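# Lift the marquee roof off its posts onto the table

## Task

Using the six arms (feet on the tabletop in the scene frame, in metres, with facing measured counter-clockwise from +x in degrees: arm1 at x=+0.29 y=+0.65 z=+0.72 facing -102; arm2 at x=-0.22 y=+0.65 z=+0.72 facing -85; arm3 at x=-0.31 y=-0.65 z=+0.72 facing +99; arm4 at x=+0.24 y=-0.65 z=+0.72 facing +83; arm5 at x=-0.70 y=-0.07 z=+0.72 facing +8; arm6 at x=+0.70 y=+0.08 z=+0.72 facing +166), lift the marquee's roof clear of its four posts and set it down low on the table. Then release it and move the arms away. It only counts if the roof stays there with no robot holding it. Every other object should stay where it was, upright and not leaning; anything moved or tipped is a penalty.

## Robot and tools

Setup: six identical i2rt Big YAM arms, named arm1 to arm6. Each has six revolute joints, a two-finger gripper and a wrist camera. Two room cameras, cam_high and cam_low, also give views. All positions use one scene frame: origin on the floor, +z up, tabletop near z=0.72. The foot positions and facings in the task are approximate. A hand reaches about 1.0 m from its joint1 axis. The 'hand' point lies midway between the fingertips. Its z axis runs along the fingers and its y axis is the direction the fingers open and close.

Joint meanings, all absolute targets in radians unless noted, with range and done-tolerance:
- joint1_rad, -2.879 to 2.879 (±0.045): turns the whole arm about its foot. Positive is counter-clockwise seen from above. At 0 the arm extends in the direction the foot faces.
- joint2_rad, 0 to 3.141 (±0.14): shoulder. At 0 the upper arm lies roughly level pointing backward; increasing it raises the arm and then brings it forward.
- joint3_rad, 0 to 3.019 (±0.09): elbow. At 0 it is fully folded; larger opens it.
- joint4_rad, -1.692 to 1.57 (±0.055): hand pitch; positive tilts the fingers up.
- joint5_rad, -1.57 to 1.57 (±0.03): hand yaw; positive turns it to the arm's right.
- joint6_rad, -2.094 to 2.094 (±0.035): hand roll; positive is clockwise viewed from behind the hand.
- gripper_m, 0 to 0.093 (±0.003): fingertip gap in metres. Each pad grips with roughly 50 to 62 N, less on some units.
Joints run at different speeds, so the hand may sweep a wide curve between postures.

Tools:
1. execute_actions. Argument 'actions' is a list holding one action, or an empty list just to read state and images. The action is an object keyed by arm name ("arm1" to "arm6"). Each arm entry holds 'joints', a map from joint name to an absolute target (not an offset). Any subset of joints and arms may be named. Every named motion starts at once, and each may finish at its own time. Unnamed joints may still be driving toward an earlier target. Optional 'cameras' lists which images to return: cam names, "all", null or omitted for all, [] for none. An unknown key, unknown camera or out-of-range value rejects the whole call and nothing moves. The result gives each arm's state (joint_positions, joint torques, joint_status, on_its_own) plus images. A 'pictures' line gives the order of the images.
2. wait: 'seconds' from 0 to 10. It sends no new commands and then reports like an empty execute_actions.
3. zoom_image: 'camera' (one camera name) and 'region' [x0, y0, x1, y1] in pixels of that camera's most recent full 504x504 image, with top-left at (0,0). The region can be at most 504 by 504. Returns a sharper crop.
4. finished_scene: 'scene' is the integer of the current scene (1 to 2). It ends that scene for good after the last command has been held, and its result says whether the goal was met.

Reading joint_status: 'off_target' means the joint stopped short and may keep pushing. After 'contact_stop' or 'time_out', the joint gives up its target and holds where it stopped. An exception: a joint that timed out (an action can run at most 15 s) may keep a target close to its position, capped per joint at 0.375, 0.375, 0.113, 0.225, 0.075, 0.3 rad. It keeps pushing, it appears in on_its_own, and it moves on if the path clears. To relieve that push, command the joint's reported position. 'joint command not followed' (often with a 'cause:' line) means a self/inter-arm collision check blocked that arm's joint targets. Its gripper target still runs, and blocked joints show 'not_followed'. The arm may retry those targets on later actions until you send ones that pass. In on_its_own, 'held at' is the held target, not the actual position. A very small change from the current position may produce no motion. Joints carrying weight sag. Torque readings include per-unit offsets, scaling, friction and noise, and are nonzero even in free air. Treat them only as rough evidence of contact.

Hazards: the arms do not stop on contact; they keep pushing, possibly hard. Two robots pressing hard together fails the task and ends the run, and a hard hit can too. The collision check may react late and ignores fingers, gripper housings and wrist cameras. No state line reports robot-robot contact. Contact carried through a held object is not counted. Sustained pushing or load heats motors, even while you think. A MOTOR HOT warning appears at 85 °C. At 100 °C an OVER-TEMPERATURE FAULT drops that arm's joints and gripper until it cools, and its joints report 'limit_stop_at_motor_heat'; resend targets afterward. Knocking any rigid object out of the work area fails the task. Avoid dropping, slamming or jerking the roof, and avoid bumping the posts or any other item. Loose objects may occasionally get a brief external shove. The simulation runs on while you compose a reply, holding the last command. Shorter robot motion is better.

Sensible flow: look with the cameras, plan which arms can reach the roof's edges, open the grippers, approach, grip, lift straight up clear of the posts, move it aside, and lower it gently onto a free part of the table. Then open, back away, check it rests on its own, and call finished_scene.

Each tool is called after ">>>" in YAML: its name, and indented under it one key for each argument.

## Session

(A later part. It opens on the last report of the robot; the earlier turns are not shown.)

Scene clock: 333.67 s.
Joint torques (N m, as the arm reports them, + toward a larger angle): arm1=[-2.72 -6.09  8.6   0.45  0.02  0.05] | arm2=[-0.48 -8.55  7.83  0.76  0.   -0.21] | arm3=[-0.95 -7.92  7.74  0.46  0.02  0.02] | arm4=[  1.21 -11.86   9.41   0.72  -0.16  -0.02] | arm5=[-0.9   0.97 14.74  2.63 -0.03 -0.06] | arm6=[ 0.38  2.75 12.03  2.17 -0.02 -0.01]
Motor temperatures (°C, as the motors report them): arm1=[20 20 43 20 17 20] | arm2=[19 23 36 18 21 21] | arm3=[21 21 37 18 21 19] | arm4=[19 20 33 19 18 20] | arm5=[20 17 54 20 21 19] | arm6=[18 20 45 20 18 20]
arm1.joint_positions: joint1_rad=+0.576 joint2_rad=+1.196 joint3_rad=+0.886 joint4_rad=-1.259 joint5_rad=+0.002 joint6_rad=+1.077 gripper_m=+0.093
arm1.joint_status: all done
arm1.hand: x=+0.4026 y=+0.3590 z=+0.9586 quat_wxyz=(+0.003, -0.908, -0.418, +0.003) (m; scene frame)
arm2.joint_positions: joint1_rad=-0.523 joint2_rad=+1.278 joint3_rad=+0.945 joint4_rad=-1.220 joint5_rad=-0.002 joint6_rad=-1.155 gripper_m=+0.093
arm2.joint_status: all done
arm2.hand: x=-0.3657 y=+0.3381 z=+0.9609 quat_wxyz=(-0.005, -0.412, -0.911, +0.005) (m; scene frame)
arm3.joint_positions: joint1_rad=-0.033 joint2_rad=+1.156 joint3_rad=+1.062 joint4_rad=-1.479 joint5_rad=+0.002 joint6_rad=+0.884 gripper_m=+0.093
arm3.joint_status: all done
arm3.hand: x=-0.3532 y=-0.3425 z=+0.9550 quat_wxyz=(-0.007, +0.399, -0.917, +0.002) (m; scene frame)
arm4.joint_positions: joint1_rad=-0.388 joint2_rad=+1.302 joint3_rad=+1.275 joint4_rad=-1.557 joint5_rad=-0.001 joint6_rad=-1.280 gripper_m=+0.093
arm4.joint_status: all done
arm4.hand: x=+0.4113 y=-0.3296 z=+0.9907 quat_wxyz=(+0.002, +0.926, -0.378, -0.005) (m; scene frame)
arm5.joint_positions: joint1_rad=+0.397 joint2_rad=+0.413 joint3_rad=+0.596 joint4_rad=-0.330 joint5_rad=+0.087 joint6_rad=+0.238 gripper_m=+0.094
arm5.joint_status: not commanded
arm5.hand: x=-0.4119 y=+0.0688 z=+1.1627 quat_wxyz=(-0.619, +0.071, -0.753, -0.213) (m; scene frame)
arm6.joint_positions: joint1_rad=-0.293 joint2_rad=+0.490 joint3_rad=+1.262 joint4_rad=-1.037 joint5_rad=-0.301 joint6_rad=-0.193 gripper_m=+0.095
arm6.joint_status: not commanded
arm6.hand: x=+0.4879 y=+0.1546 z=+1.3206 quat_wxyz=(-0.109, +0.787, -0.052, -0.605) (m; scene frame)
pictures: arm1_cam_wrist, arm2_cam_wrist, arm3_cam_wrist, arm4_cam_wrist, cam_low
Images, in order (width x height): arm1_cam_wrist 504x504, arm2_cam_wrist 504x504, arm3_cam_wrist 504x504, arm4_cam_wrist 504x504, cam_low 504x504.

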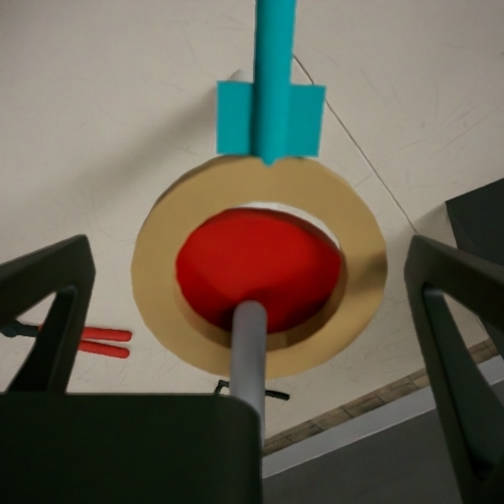

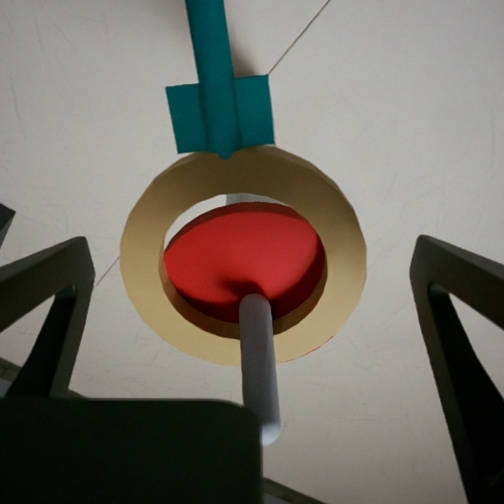

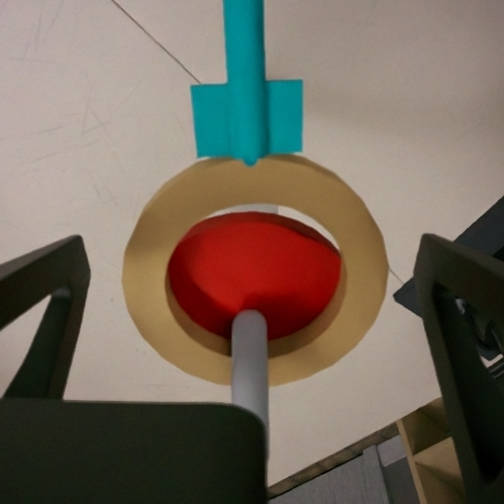

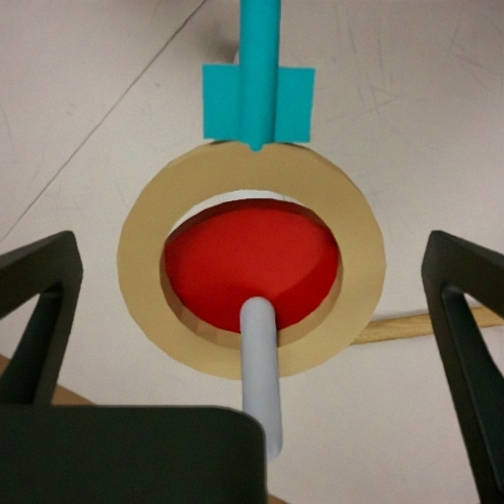

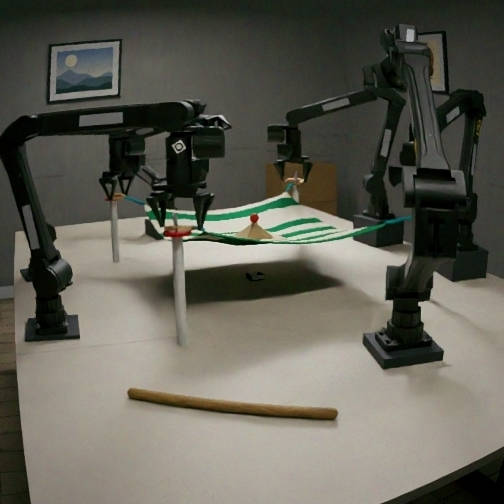

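>>> execute_actions:
  actions:
    - {"arm1":{"joints":{"gripper_m":0.05}},"arm2":{"joints":{"joint2_rad":1.303,"gripper_m":0.05}},"arm3":{"joints":{"gripper_m":0.05}},"arm4":{"joints":{"joint3_rad":1.246,"joint4_rad":-1.524,"gripper_m":0.05}}}
  cameras: ["arm1_cam_wrist","arm2_cam_wrist","arm3_cam_wrist","arm4_cam_wrist","cam_low"]

Scene clock: 353.07 s.
Joint torques (N m, as the arm reports them, + toward a larger angle): arm1=[-2.7  -5.32  8.54  0.47  0.02  0.04] | arm2=[-0.58 -7.04  7.51  0.93  0.01 -0.16] | arm3=[-0.89 -7.66  7.66  0.45  0.02  0.01] | arm4=[  1.12 -11.73   8.49   0.82  -0.15  -0.02] | arm5=[-0.85  0.84 14.71  2.65 -0.03 -0.05] | arm6=[ 0.44  2.83 12.02  2.19 -0.02  0.01]
Motor temperatures (°C, as the motors report them): arm1=[20 20 42 20 17 20] | arm2=[19 23 36 18 21 21] | arm3=[21 21 36 18 21 19] | arm4=[19 20 32 19 18 20] | arm5=[20 17 54 20 21 19] | arm6=[18 20 45 20 18 20]
arm1.joint_positions: joint1_rad=+0.576 joint2_rad=+1.196 joint3_rad=+0.886 joint4_rad=-1.258 joint5_rad=+0.002 joint6_rad=+1.078 gripper_m=+0.068
arm1.joint_status: gripper_m off_target (ended at +0.068, target +0.050)
arm1.hand: x=+0.4025 y=+0.3589 z=+0.9586 quat_wxyz=(+0.003, -0.908, -0.418, +0.003) (m; scene frame)
arm2.joint_positions: joint1_rad=-0.523 joint2_rad=+1.284 joint3_rad=+0.945 joint4_rad=-1.220 joint5_rad=-0.002 joint6_rad=-1.156 gripper_m=+0.067
arm2.joint_status: gripper_m off_target (ended at +0.067, target +0.050); the others done
arm2.hand: x=-0.3657 y=+0.3381 z=+0.9592 quat_wxyz=(-0.005, -0.411, -0.911, +0.002) (m; scene frame)
arm3.joint_positions: joint1_rad=-0.033 joint2_rad=+1.156 joint3_rad=+1.062 joint4_rad=-1.479 joint5_rad=+0.002 joint6_rad=+0.884 gripper_m=+0.068
arm3.joint_status: gripper_m off_target (ended at +0.068, target +0.050)
arm3.hand: x=-0.3533 y=-0.3424 z=+0.9550 quat_wxyz=(-0.007, +0.399, -0.917, +0.002) (m; scene frame)
arm4.joint_positions: joint1_rad=-0.388 joint2_rad=+1.301 joint3_rad=+1.270 joint4_rad=-1.543 joint5_rad=-0.001 joint6_rad=-1.281 gripper_m=+0.067
arm4.joint_status: gripper_m off_target (ended at +0.067, target +0.050); the others done
arm4.hand: x=+0.4121 y=-0.3279 z=+0.9889 quat_wxyz=(-0.002, +0.926, -0.378, -0.004) (m; scene frame)
arm5.joint_positions: joint1_rad=+0.397 joint2_rad=+0.413 joint3_rad=+0.596 joint4_rad=-0.330 joint5_rad=+0.087 joint6_rad=+0.238 gripper_m=+0.094
arm5.joint_status: not commanded
arm5.hand: x=-0.4119 y=+0.0688 z=+1.1627 quat_wxyz=(-0.619, +0.071, -0.753, -0.213) (m; scene frame)
arm6.joint_positions: joint1_rad=-0.293 joint2_rad=+0.490 joint3_rad=+1.262 joint4_rad=-1.037 joint5_rad=-0.301 joint6_rad=-0.193 gripper_m=+0.095
arm6.joint_status: not commanded
arm6.hand: x=+0.4879 y=+0.1546 z=+1.3206 quat_wxyz=(-0.109, +0.787, -0.052, -0.605) (m; scene frame)
pictures: arm1_cam_wrist, arm2_cam_wrist, arm3_cam_wrist, arm4_cam_wrist, cam_low
Images, in order (width x height): arm1_cam_wrist 504x504, arm2_cam_wrist 504x504, arm3_cam_wrist 504x504, arm4_cam_wrist 504x504, cam_low 504x504.

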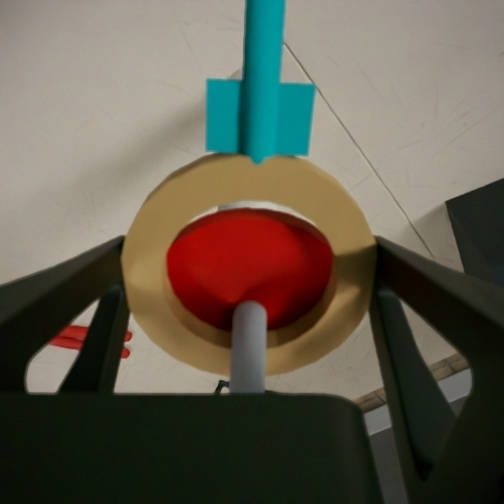

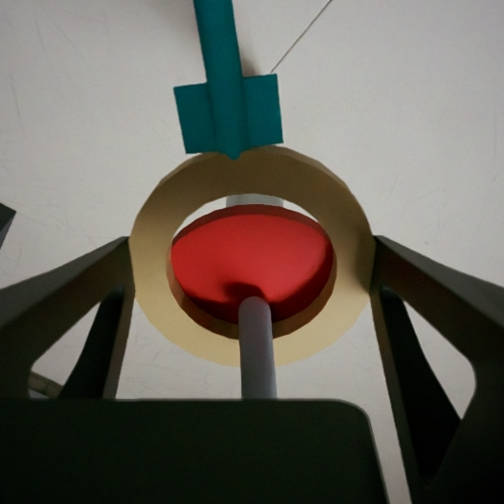

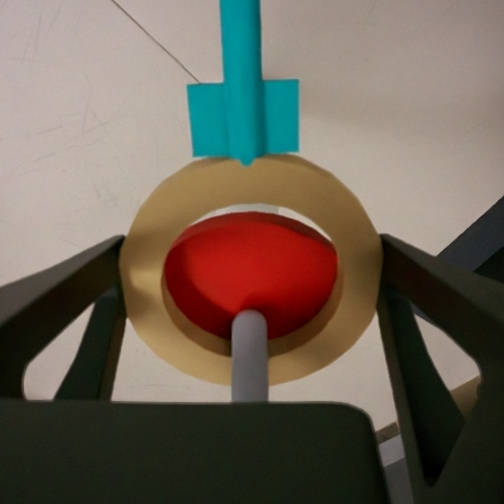

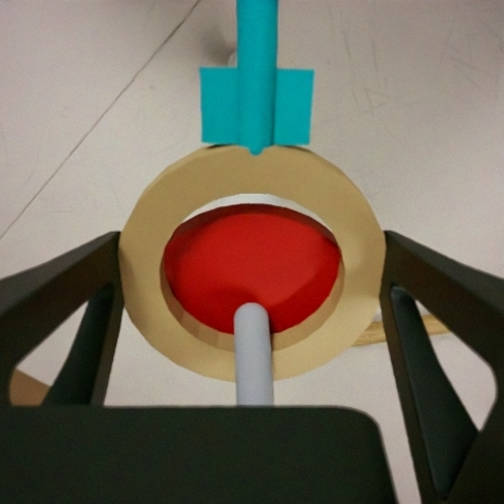

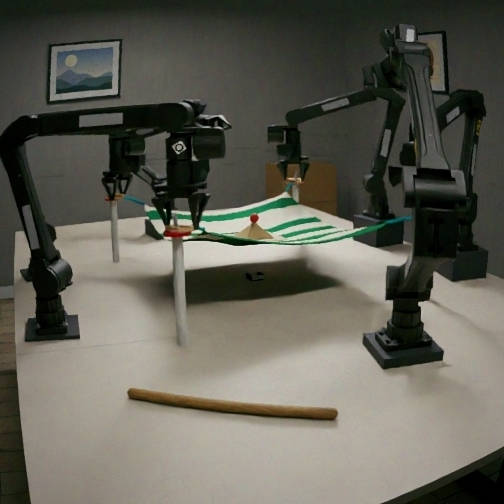

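>>> execute_actions:
  actions:
    - {"arm1":{"joints":{"joint1_rad":0.650,"joint2_rad":0.962}},"arm2":{"joints":{"joint1_rad":-0.592,"joint2_rad":1.072}},"arm3":{"joints":{"joint1_rad":0.031,"joint2_rad":0.923,"joint4_rad":-1.408}},"arm4":{"joints":{"joint1_rad":-0.454,"joint2_rad":1.118,"joint3_rad":1.265,"joint4_rad":-1.442}}}

Scene clock: 450.97 s.
Joint torques (N m, as the arm reports them, + toward a larger angle): arm1=[-1.46 -2.78  9.43  0.78 -0.22  0.  ] | arm2=[-0.68 -5.31  8.48  1.25  0.3  -0.15] | arm3=[-0.13 -5.38  8.4   0.81 -0.1  -0.03] | arm4=[-0.54 -6.51 10.48  1.19  0.12  0.01] | arm5=[-0.84  0.94 14.69  2.62 -0.03 -0.06] | arm6=[ 0.46  2.64 11.98  2.18 -0.02 -0.01]
Motor temperatures (°C, as the motors report them): arm1=[20 20 41 20 17 20] | arm2=[19 23 35 18 21 21] | arm3=[21 21 36 18 21 19] | arm4=[19 21 30 19 18 20] | arm5=[20 17 55 20 21 19] | arm6=[18 20 46 20 18 20]
arm1.joint_positions: joint1_rad=+0.643 joint2_rad=+0.954 joint3_rad=+0.886 joint4_rad=-1.254 joint5_rad=+0.007 joint6_rad=+1.079 gripper_m=+0.068
arm1.joint_status: all done
arm1.hand: x=+0.4170 y=+0.3763 z=+1.0276 quat_wxyz=(-0.119, -0.888, -0.444, +0.009) (m; scene frame)
arm2.joint_positions: joint1_rad=-0.581 joint2_rad=+1.063 joint3_rad=+0.945 joint4_rad=-1.217 joint5_rad=-0.010 joint6_rad=-1.157 gripper_m=+0.067
arm2.joint_status: all done
arm2.hand: x=-0.3789 y=+0.3542 z=+1.0295 quat_wxyz=(-0.004, -0.434, -0.894, +0.114) (m; scene frame)
arm3.joint_positions: joint1_rad=+0.027 joint2_rad=+0.924 joint3_rad=+1.058 joint4_rad=-1.415 joint5_rad=+0.006 joint6_rad=+0.886 gripper_m=+0.068
arm3.joint_status: all done
arm3.hand: x=-0.3689 y=-0.3600 z=+1.0210 quat_wxyz=(-0.044, +0.421, -0.895, -0.139) (m; scene frame)
arm4.joint_positions: joint1_rad=-0.443 joint2_rad=+1.101 joint3_rad=+1.270 joint4_rad=-1.458 joint5_rad=-0.009 joint6_rad=-1.282 gripper_m=+0.067
arm4.joint_status: all done
arm4.hand: x=+0.4229 y=-0.3477 z=+1.0599 quat_wxyz=(-0.144, +0.906, -0.398, +0.010) (m; scene frame)
arm5.joint_positions: joint1_rad=+0.397 joint2_rad=+0.413 joint3_rad=+0.596 joint4_rad=-0.330 joint5_rad=+0.087 joint6_rad=+0.238 gripper_m=+0.094
arm5.joint_status: not commanded
arm5.hand: x=-0.4119 y=+0.0688 z=+1.1627 quat_wxyz=(-0.619, +0.071, -0.753, -0.213) (m; scene frame)
arm6.joint_positions: joint1_rad=-0.293 joint2_rad=+0.490 joint3_rad=+1.262 joint4_rad=-1.037 joint5_rad=-0.301 joint6_rad=-0.193 gripper_m=+0.095
arm6.joint_status: not commanded
arm6.hand: x=+0.4879 y=+0.1546 z=+1.3206 quat_wxyz=(-0.109, +0.787, -0.052, -0.605) (m; scene frame)
pictures: arm1_cam_wrist, arm2_cam_wrist, arm3_cam_wrist, arm4_cam_wrist, arm5_cam_wrist, arm6_cam_wrist, cam_high, cam_low
Images, in order (width x height): arm1_cam_wrist 504x504, arm2_cam_wrist 504x504, arm3_cam_wrist 504x504, arm4_cam_wrist 504x504, arm5_cam_wrist 504x504, arm6_cam_wrist 504x504, cam_high 504x504, cam_low 504x504.

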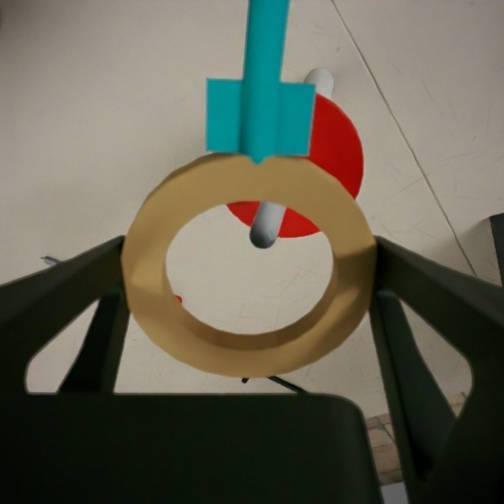

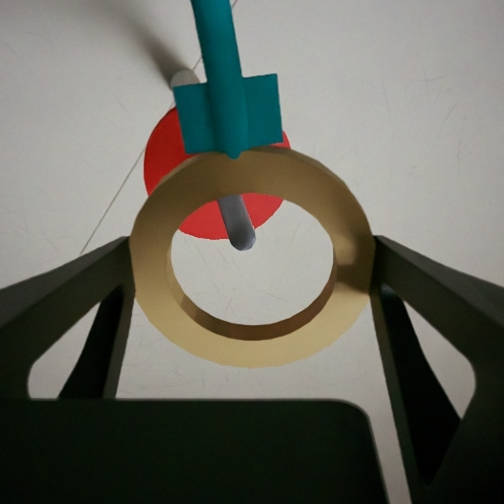

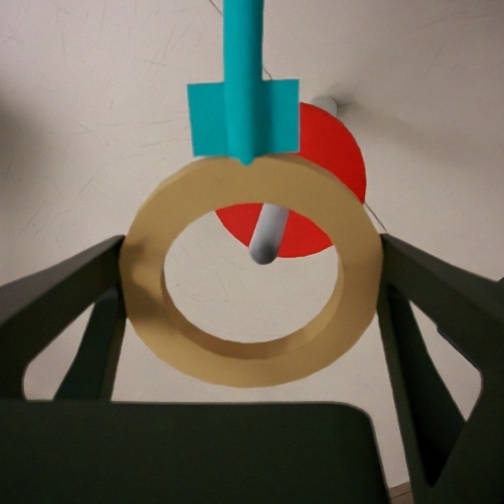

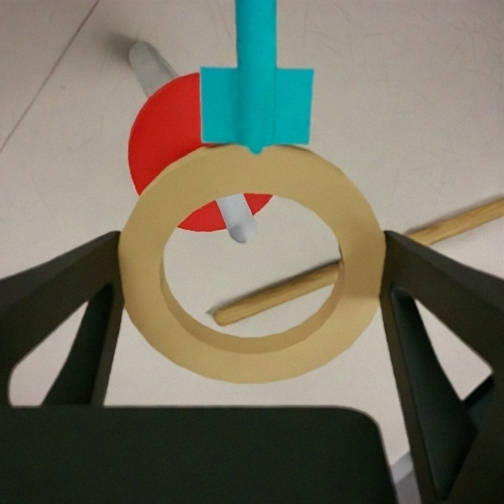

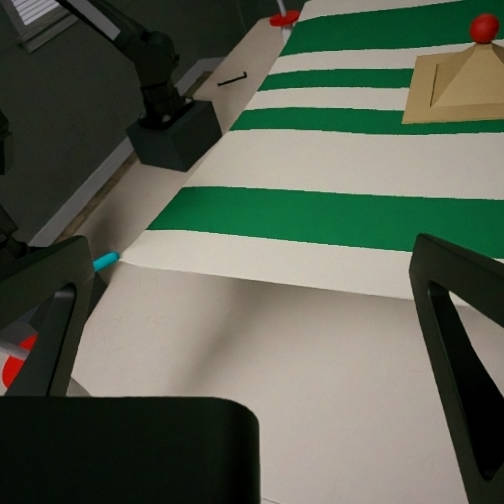

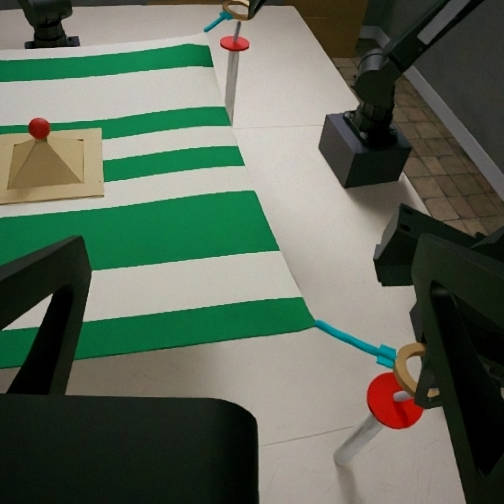

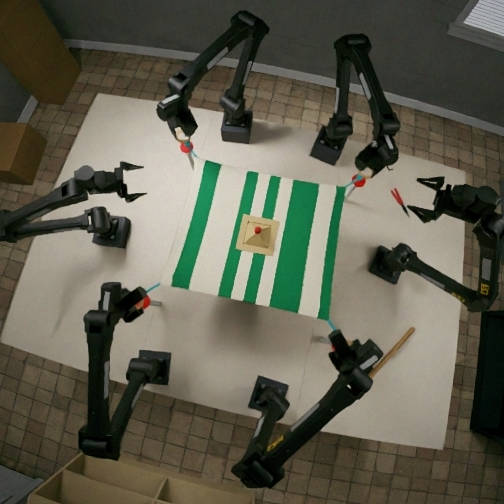

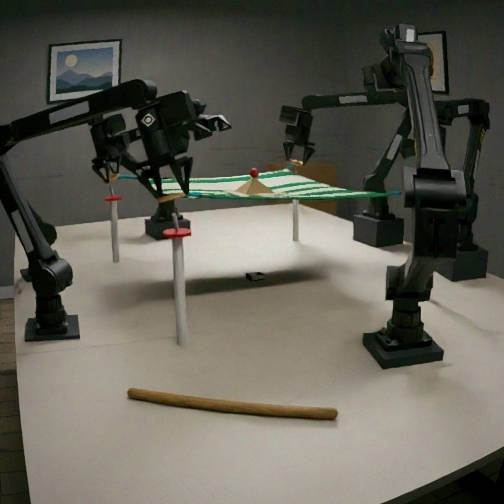

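>>> execute_actions:
  actions:
    - {"arm1":{"joints":{"joint1_rad":0.174,"joint4_rad":-0.992,"joint6_rad":0.60}},"arm2":{"joints":{"joint1_rad":-0.176,"joint4_rad":-0.957,"joint6_rad":-0.675}},"arm3":{"joints":{"joint1_rad":-0.445,"joint4_rad":-1.255,"joint6_rad":0.405}},"arm4":{"joints":{"joint1_rad":-0.070,"joint4_rad":-1.325,"joint6_rad":-0.80}}}

Scene clock: 530.67 s.
Joint torques (N m, as the arm reports them, + toward a larger angle): arm1=[-2.05 -3.38  9.83  1.67  0.01 -0.16] | arm2=[ 0.26 -5.86  8.59  1.92  0.05  0.09] | arm3=[-0.42 -4.95  8.61  1.36  0.02 -0.17] | arm4=[ 0.44 -6.93 10.71  1.61 -0.1   0.14] | arm5=[-0.84  0.99 14.73  2.66 -0.03 -0.06] | arm6=[ 0.41  2.8  12.01  2.14  0.   -0.01]
Motor temperatures (°C, as the motors report them): arm1=[20 19 41 20 17 20] | arm2=[19 22 36 18 21 21] | arm3=[21 21 37 18 21 19] | arm4=[19 20 32 19 18 20] | arm5=[20 17 55 20 21 19] | arm6=[18 20 46 20 18 20]
arm1.joint_positions: joint1_rad=+0.176 joint2_rad=+0.955 joint3_rad=+0.886 joint4_rad=-1.012 joint5_rad=+0.001 joint6_rad=+0.609 gripper_m=+0.068
arm1.joint_status: all done
arm1.hand: x=+0.2801 y=+0.2934 z=+1.0495 quat_wxyz=(-0.209, -0.867, -0.436, +0.118) (m; scene frame)
arm2.joint_positions: joint1_rad=-0.177 joint2_rad=+1.063 joint3_rad=+0.945 joint4_rad=-0.973 joint5_rad=-0.002 joint6_rad=-0.691 gripper_m=+0.067
arm2.joint_status: all done
arm2.hand: x=-0.2567 y=+0.2605 z=+1.0512 quat_wxyz=(-0.097, -0.453, -0.860, +0.215) (m; scene frame)
arm3.joint_positions: joint1_rad=-0.444 joint2_rad=+0.924 joint3_rad=+1.058 joint4_rad=-1.270 joint5_rad=+0.001 joint6_rad=+0.415 gripper_m=+0.068
arm3.joint_status: all done
arm3.hand: x=-0.2226 y=-0.3342 z=+1.0355 quat_wxyz=(-0.148, +0.416, -0.883, -0.162) (m; scene frame)
arm4.joint_positions: joint1_rad=-0.070 joint2_rad=+1.101 joint3_rad=+1.270 joint4_rad=-1.345 joint5_rad=-0.002 joint6_rad=-0.810 gripper_m=+0.067
arm4.joint_status: all done
arm4.hand: x=+0.3046 y=-0.2769 z=+1.0700 quat_wxyz=(-0.191, +0.876, -0.439, -0.062) (m; scene frame)
arm5.joint_positions: joint1_rad=+0.397 joint2_rad=+0.413 joint3_rad=+0.596 joint4_rad=-0.330 joint5_rad=+0.087 joint6_rad=+0.238 gripper_m=+0.094
arm5.joint_status: not commanded
arm5.hand: x=-0.4119 y=+0.0688 z=+1.1627 quat_wxyz=(-0.619, +0.071, -0.753, -0.213) (m; scene frame)
arm6.joint_positions: joint1_rad=-0.293 joint2_rad=+0.490 joint3_rad=+1.262 joint4_rad=-1.037 joint5_rad=-0.301 joint6_rad=-0.193 gripper_m=+0.095
arm6.joint_status: not commanded
arm6.hand: x=+0.4879 y=+0.1546 z=+1.3206 quat_wxyz=(-0.109, +0.787, -0.052, -0.605) (m; scene frame)
pictures: arm1_cam_wrist, arm2_cam_wrist, arm3_cam_wrist, arm4_cam_wrist, arm5_cam_wrist, arm6_cam_wrist, cam_high, cam_low
Images, in order (width x height): arm1_cam_wrist 504x504, arm2_cam_wrist 504x504, arm3_cam_wrist 504x504, arm4_cam_wrist 504x504, arm5_cam_wrist 504x504, arm6_cam_wrist 504x504, cam_high 504x504, cam_low 504x504.

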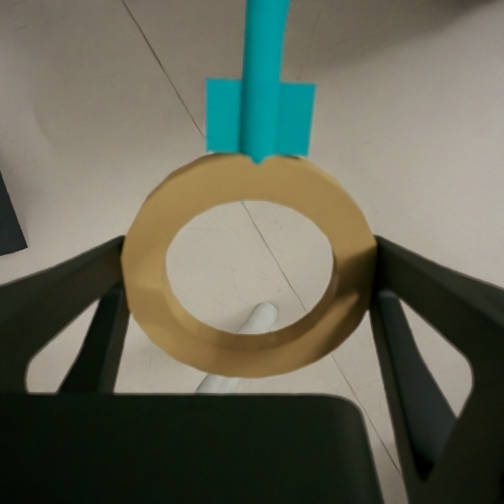

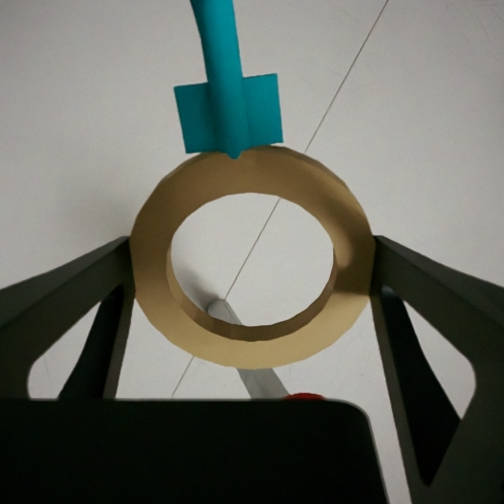

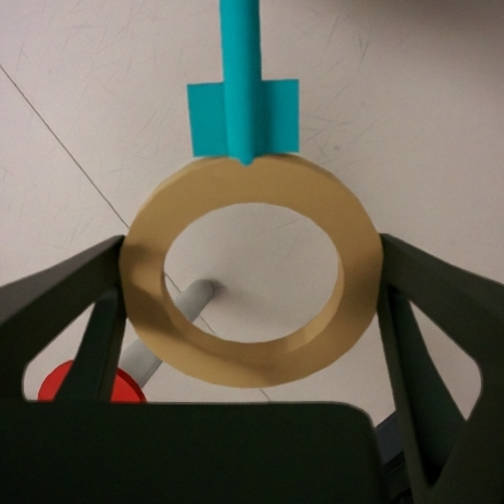

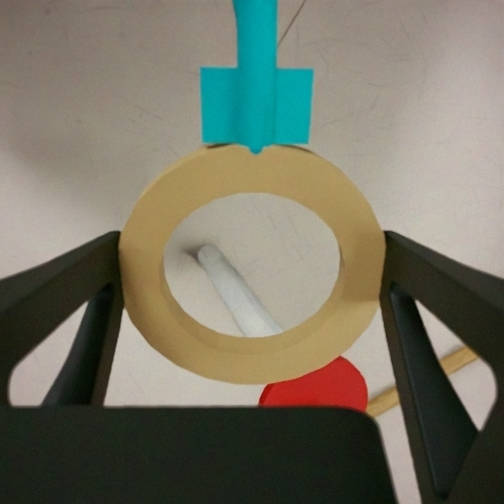

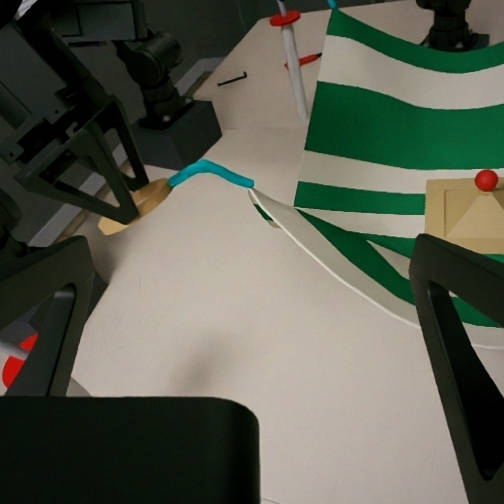

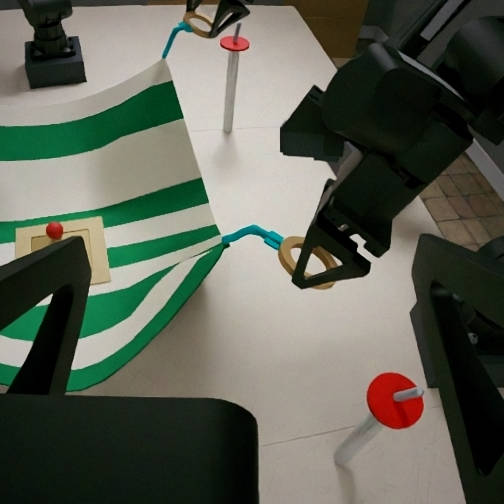

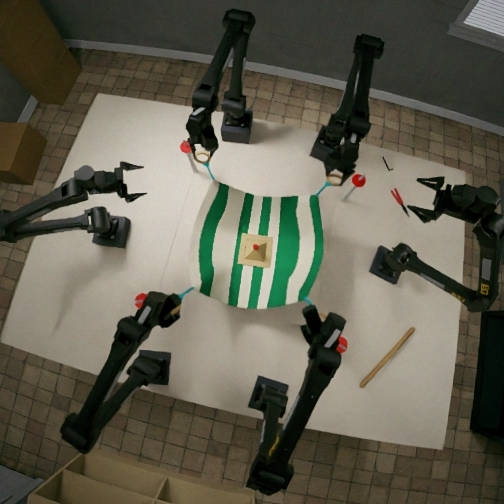

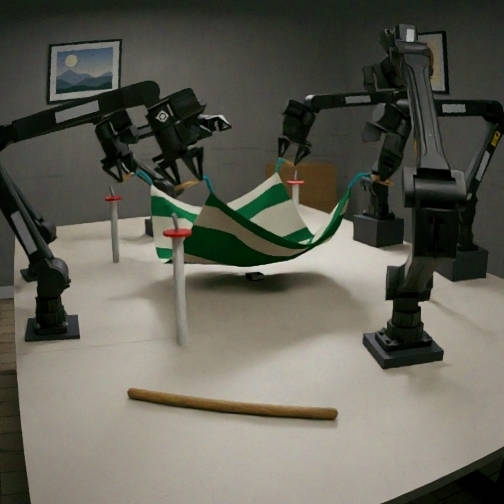

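>>> execute_actions:
  actions:
    - {"arm1":{"joints":{"joint2_rad":1.561,"joint3_rad":0.463,"joint4_rad":-0.397,"joint6_rad":-0.07}},"arm2":{"joints":{"joint2_rad":1.600,"joint3_rad":0.481,"joint4_rad":-0.335,"joint6_rad":-0.01}},"arm3":{"joints":{"joint2_rad":1.345,"joint3_rad":0.579,"joint4_rad":-0.715,"joint6_rad":-0.27}},"arm4":{"joints":{"joint2_rad":1.376,"joint3_rad":0.578,"joint4_rad":-0.678,"joint6_rad":-0.125}}}

Scene clock: 552.03 s.
Joint torques (N m, as the arm reports them, + toward a larger angle): arm1=[-2.11 -5.88  4.86  0.69 -0.05 -0.1 ] | arm2=[ 0.24 -8.65  4.24  1.16  0.06  0.11] | arm3=[-0.52 -8.54  5.89  0.7  -0.02 -0.16] | arm4=[  0.37 -11.     6.73   0.99  -0.05   0.13] | arm5=[-0.9   0.95 14.72  2.63 -0.02 -0.06] | arm6=[ 0.3   2.81 11.97  2.18 -0.01 -0.01]
Motor temperatures (°C, as the motors report them): arm1=[20 19 41 20 17 20] | arm2=[19 22 36 18 21 21] | arm3=[21 21 37 18 21 19] | arm4=[19 20 31 19 18 20] | arm5=[20 17 56 20 21 19] | arm6=[18 20 46 20 18 20]
arm1.joint_positions: joint1_rad=+0.176 joint2_rad=+1.555 joint3_rad=+0.457 joint4_rad=-0.411 joint5_rad=+0.001 joint6_rad=-0.062 gripper_m=+0.068
arm1.joint_status: all done
arm1.hand: x=+0.2802 y=+0.3779 z=+0.7389 quat_wxyz=(-0.015, -0.696, -0.718, +0.024) (m; scene frame)
arm2.joint_positions: joint1_rad=-0.177 joint2_rad=+1.601 joint3_rad=+0.472 joint4_rad=-0.346 joint5_rad=-0.002 joint6_rad=-0.025 gripper_m=+0.067
arm2.joint_status: all done
arm2.hand: x=-0.2442 y=+0.3632 z=+0.7374 quat_wxyz=(-0.035, -0.728, -0.684, +0.030) (m; scene frame)
arm3.joint_positions: joint1_rad=-0.444 joint2_rad=+1.358 joint3_rad=+0.570 joint4_rad=-0.727 joint5_rad=+0.001 joint6_rad=-0.260 gripper_m=+0.068
arm3.joint_status: all done
arm3.hand: x=-0.2295 y=-0.3700 z=+0.7323 quat_wxyz=(-0.030, +0.701, -0.713, -0.011) (m; scene frame)
arm4.joint_positions: joint1_rad=-0.070 joint2_rad=+1.391 joint3_rad=+0.590 joint4_rad=-0.695 joint5_rad=-0.002 joint6_rad=-0.134 gripper_m=+0.067
arm4.joint_status: all done
arm4.hand: x=+0.2909 y=-0.3491 z=+0.7292 quat_wxyz=(-0.032, +0.695, -0.718, -0.028) (m; scene frame)
arm5.joint_positions: joint1_rad=+0.397 joint2_rad=+0.413 joint3_rad=+0.596 joint4_rad=-0.330 joint5_rad=+0.087 joint6_rad=+0.238 gripper_m=+0.094
arm5.joint_status: not commanded
arm5.hand: x=-0.4119 y=+0.0688 z=+1.1627 quat_wxyz=(-0.619, +0.071, -0.753, -0.213) (m; scene frame)
arm6.joint_positions: joint1_rad=-0.293 joint2_rad=+0.490 joint3_rad=+1.262 joint4_rad=-1.037 joint5_rad=-0.301 joint6_rad=-0.193 gripper_m=+0.095
arm6.joint_status: not commanded
arm6.hand: x=+0.4879 y=+0.1546 z=+1.3206 quat_wxyz=(-0.109, +0.787, -0.052, -0.605) (m; scene frame)
pictures: arm1_cam_wrist, arm2_cam_wrist, arm3_cam_wrist, arm4_cam_wrist, arm5_cam_wrist, arm6_cam_wrist, cam_high, cam_low
Images, in order (width x height): arm1_cam_wrist 504x504, arm2_cam_wrist 504x504, arm3_cam_wrist 504x504, arm4_cam_wrist 504x504, arm5_cam_wrist 504x504, arm6_cam_wrist 504x504, cam_high 504x504, cam_low 504x504.

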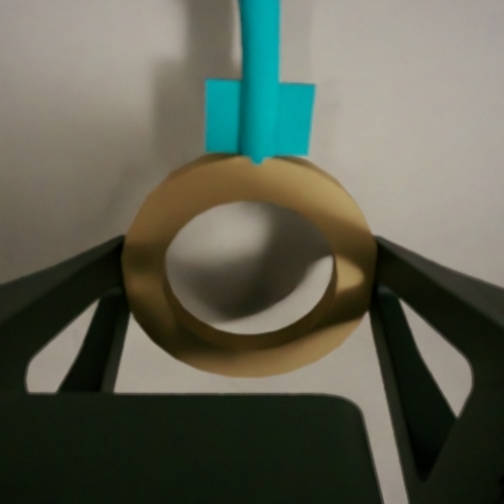

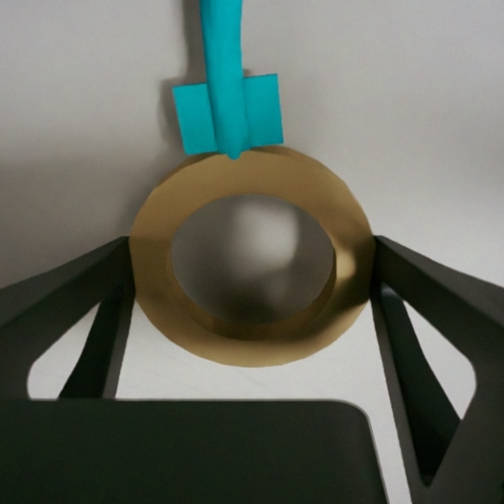

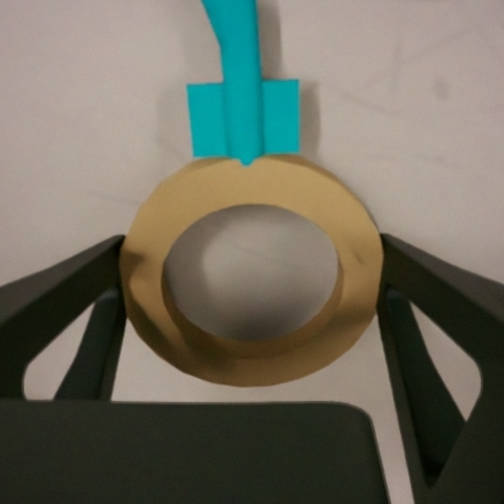

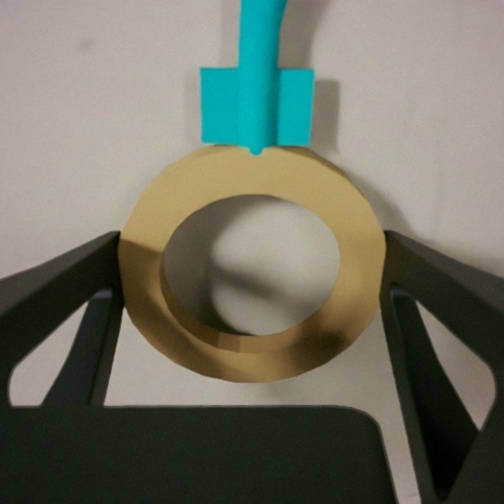

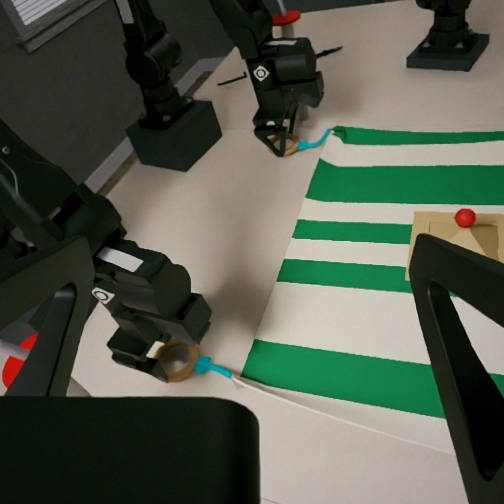

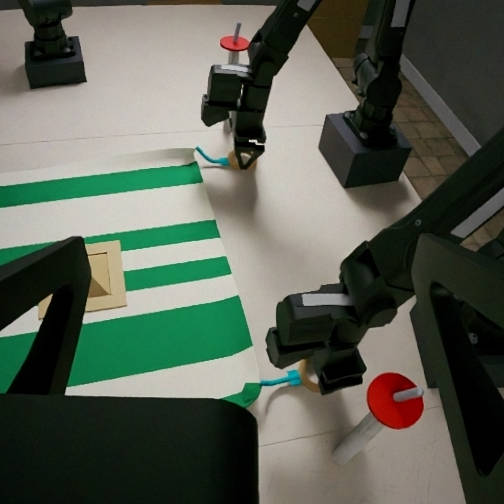

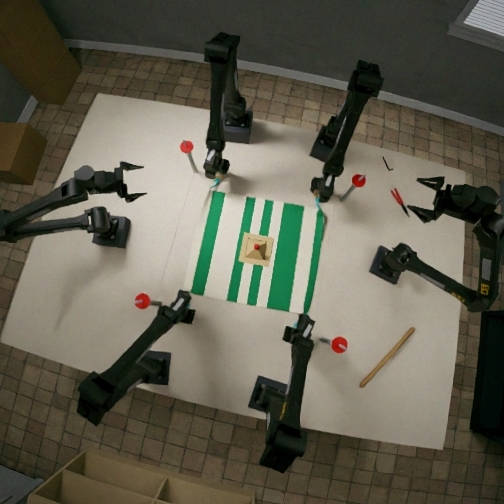

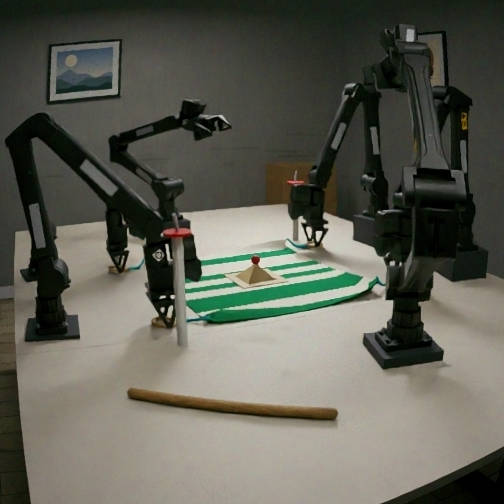

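>>> execute_actions:
  actions:
    - {"arm1":{"joints":{"joint2_rad":1.593}},"arm2":{"joints":{"joint2_rad":1.644}},"arm3":{"joints":{"joint2_rad":1.376}},"arm4":{"joints":{"joint2_rad":1.409}}}
  cameras: ["cam_low","arm5_cam_wrist","arm6_cam_wrist"]

Scene clock: 572.33 s.
Joint torques (N m, as the arm reports them, + toward a larger angle): arm1=[-2.11 -5.76  4.58  0.59 -0.05 -0.12] | arm2=[ 0.53 -8.24  4.04  0.94  0.08  0.07] | arm3=[-0.34 -6.92  5.83  0.64 -0.02 -0.15] | arm4=[ 0.45 -8.16  6.76  0.99 -0.05  0.12] | arm5=[-0.8   0.83 14.71  2.64 -0.03 -0.06] | arm6=[ 0.47  2.7  12.04  2.17  0.    0.  ]
Motor temperatures (°C, as the motors report them): arm1=[20 20 38 20 17 20] | arm2=[19 23 33 18 21 21] | arm3=[21 21 35 18 21 19] | arm4=[19 20 29 19 18 20] | arm5=[20 17 56 20 21 19] | arm6=[18 20 46 20 18 20]
arm1.joint_positions: joint1_rad=+0.176 joint2_rad=+1.585 joint3_rad=+0.457 joint4_rad=-0.410 joint5_rad=+0.001 joint6_rad=-0.063 gripper_m=+0.068
arm1.joint_status: all done
arm1.hand: x=+0.2803 y=+0.3839 z=+0.7316 quat_wxyz=(-0.005, -0.696, -0.718, +0.013) (m; scene frame)
arm2.joint_positions: joint1_rad=-0.177 joint2_rad=+1.631 joint3_rad=+0.472 joint4_rad=-0.343 joint5_rad=-0.002 joint6_rad=-0.024 gripper_m=+0.067
arm2.joint_status: all done
arm2.hand: x=-0.2437 y=+0.3691 z=+0.7295 quat_wxyz=(-0.026, -0.729, -0.684, +0.020) (m; scene frame)
arm3.joint_positions: joint1_rad=-0.444 joint2_rad=+1.366 joint3_rad=+0.570 joint4_rad=-0.727 joint5_rad=+0.001 joint6_rad=-0.261 gripper_m=+0.068
arm3.joint_status: all done
arm3.hand: x=-0.2298 y=-0.3711 z=+0.7300 quat_wxyz=(-0.027, +0.701, -0.713, -0.009) (m; scene frame)
arm4.joint_positions: joint1_rad=-0.070 joint2_rad=+1.391 joint3_rad=+0.590 joint4_rad=-0.695 joint5_rad=-0.002 joint6_rad=-0.134 gripper_m=+0.067
arm4.joint_status: all done
arm4.hand: x=+0.2909 y=-0.3491 z=+0.7292 quat_wxyz=(-0.032, +0.694, -0.718, -0.028) (m; scene frame)
arm5.joint_positions: joint1_rad=+0.397 joint2_rad=+0.413 joint3_rad=+0.596 joint4_rad=-0.330 joint5_rad=+0.087 joint6_rad=+0.238 gripper_m=+0.094
arm5.joint_status: not commanded
arm5.hand: x=-0.4119 y=+0.0688 z=+1.1627 quat_wxyz=(-0.619, +0.071, -0.753, -0.213) (m; scene frame)
arm6.joint_positions: joint1_rad=-0.293 joint2_rad=+0.490 joint3_rad=+1.262 joint4_rad=-1.037 joint5_rad=-0.301 joint6_rad=-0.193 gripper_m=+0.095
arm6.joint_status: not commanded
arm6.hand: x=+0.4879 y=+0.1546 z=+1.3206 quat_wxyz=(-0.109, +0.787, -0.052, -0.605) (m; scene frame)
pictures: arm5_cam_wrist, arm6_cam_wrist, cam_low
Images, in order (width x height): arm5_cam_wrist 504x504, arm6_cam_wrist 504x504, cam_low 504x504.

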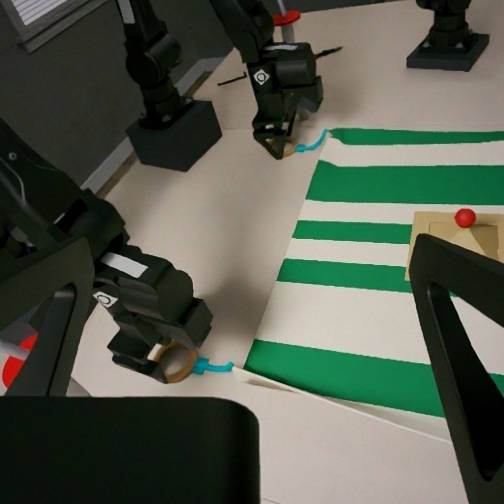

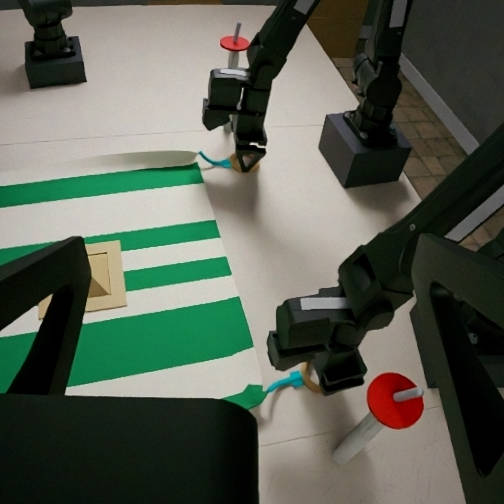

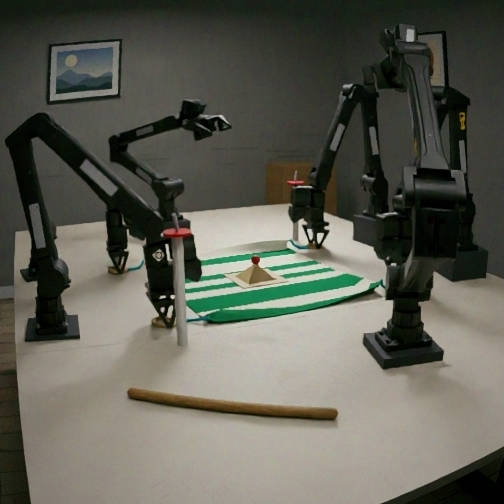

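>>> execute_actions:
  actions:
    - {"arm1":{"joints":{"gripper_m":0.088,"joint2_rad":1.09,"joint3_rad":0.96,"joint4_rad":-0.92}},"arm2":{"joints":{"gripper_m":0.088,"joint2_rad":1.13,"joint3_rad":0.975,"joint4_rad":-0.86}},"arm3":{"joints":{"gripper_m":0.088,"joint2_rad":0.93,"joint3_rad":1.07,"joint4_rad":-1.23}},"arm4":{"joints":{"gripper_m":0.088,"joint2_rad":0.93,"joint3_rad":1.09,"joint4_rad":-1.20}}}
  cameras: ["cam_high","cam_low","arm5_cam_wrist","arm6_cam_wrist"]

Scene clock: 588.37 s.
Joint torques (N m, as the arm reports them, + toward a larger angle): arm1=[-2.09 -5.12 12.5   0.42 -0.05 -0.12] | arm2=[-0.09 -7.48 10.21  1.14  0.09  0.07] | arm3=[-0.45 -4.78  9.63  0.53 -0.03 -0.14] | arm4=[ 0.43 -4.52 13.08  0.32 -0.05  0.12] | arm5=[-0.84  0.91 14.71  2.62 -0.02 -0.06] | arm6=[ 0.41  2.74 11.96  2.16 -0.02 -0.01]
Motor temperatures (°C, as the motors report them): arm1=[20 20 37 20 17 20] | arm2=[19 22 32 18 21 21] | arm3=[21 21 34 18 21 19] | arm4=[19 20 29 19 18 20] | arm5=[20 17 56 20 21 19] | arm6=[18 20 46 20 18 20]
arm1.joint_positions: joint1_rad=+0.176 joint2_rad=+1.082 joint3_rad=+0.929 joint4_rad=-0.910 joint5_rad=+0.001 joint6_rad=-0.063 gripper_m=+0.088
arm1.joint_status: all done
arm1.hand: x=+0.2786 y=+0.2478 z=+1.0369 quat_wxyz=(-0.164, -0.673, -0.696, +0.187) (m; scene frame)
arm2.joint_positions: joint1_rad=-0.177 joint2_rad=+1.122 joint3_rad=+0.949 joint4_rad=-0.854 joint5_rad=-0.002 joint6_rad=-0.024 gripper_m=+0.088
arm2.joint_status: all done
arm2.hand: x=-0.2594 y=+0.2285 z=+1.0446 quat_wxyz=(-0.182, -0.704, -0.659, +0.194) (m; scene frame)
arm3.joint_positions: joint1_rad=-0.444 joint2_rad=+0.931 joint3_rad=+1.043 joint4_rad=-1.222 joint5_rad=+0.001 joint6_rad=-0.261 gripper_m=+0.088
arm3.joint_status: all done
arm3.hand: x=-0.2199 y=-0.3252 z=+1.0314 quat_wxyz=(-0.205, +0.683, -0.693, -0.110) (m; scene frame)
arm4.joint_positions: joint1_rad=-0.070 joint2_rad=+0.918 joint3_rad=+1.070 joint4_rad=-1.181 joint5_rad=-0.002 joint6_rad=-0.133 gripper_m=+0.088
arm4.joint_status: all done
arm4.hand: x=+0.2993 y=-0.3082 z=+1.0533 quat_wxyz=(-0.217, +0.669, -0.692, -0.164) (m; scene frame)
arm5.joint_positions: joint1_rad=+0.397 joint2_rad=+0.413 joint3_rad=+0.596 joint4_rad=-0.330 joint5_rad=+0.087 joint6_rad=+0.238 gripper_m=+0.094
arm5.joint_status: not commanded
arm5.hand: x=-0.4119 y=+0.0688 z=+1.1627 quat_wxyz=(-0.619, +0.071, -0.753, -0.213) (m; scene frame)
arm6.joint_positions: joint1_rad=-0.293 joint2_rad=+0.490 joint3_rad=+1.262 joint4_rad=-1.037 joint5_rad=-0.301 joint6_rad=-0.193 gripper_m=+0.095
arm6.joint_status: not commanded
arm6.hand: x=+0.4879 y=+0.1546 z=+1.3206 quat_wxyz=(-0.109, +0.787, -0.052, -0.605) (m; scene frame)
pictures: arm5_cam_wrist, arm6_cam_wrist, cam_high, cam_low
Images, in order (width x height): arm5_cam_wrist 504x504, arm6_cam_wrist 504x504, cam_high 504x504, cam_low 504x504.

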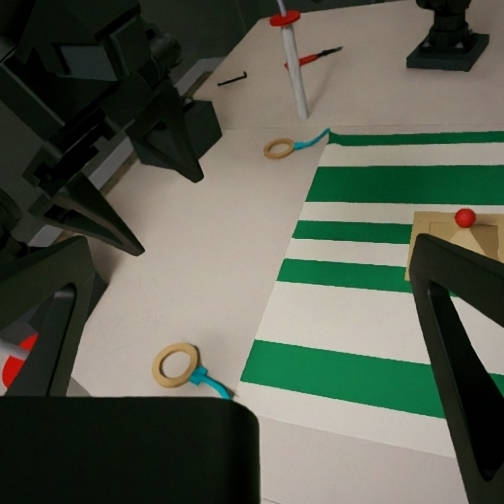

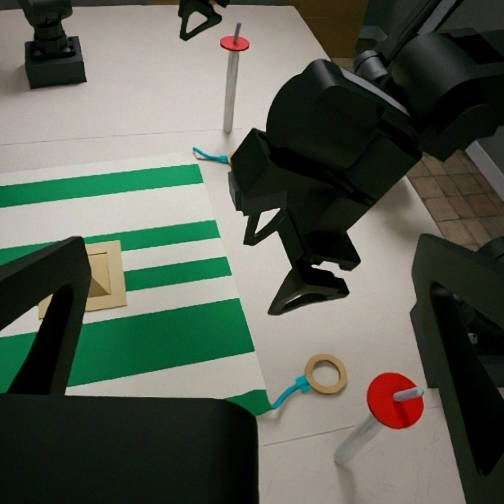

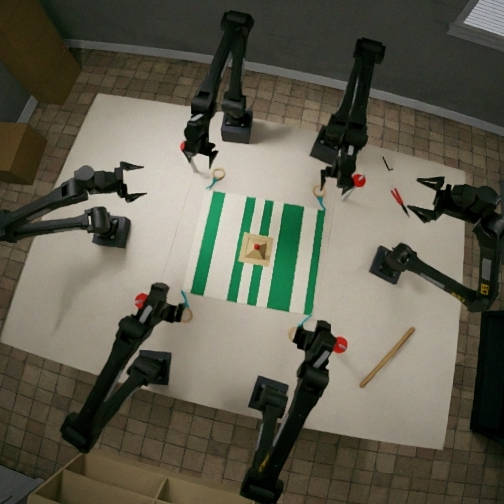

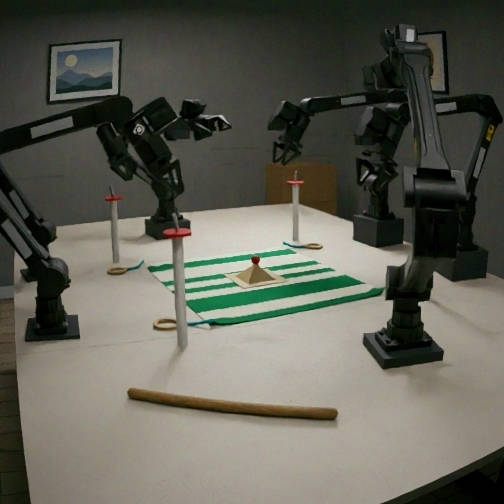

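The roof is flat on the table, all four rings are released, the posts are still upright and the arms are clear.

>>> finished_scene:
  scene: 2

The scene is finished: the task was done.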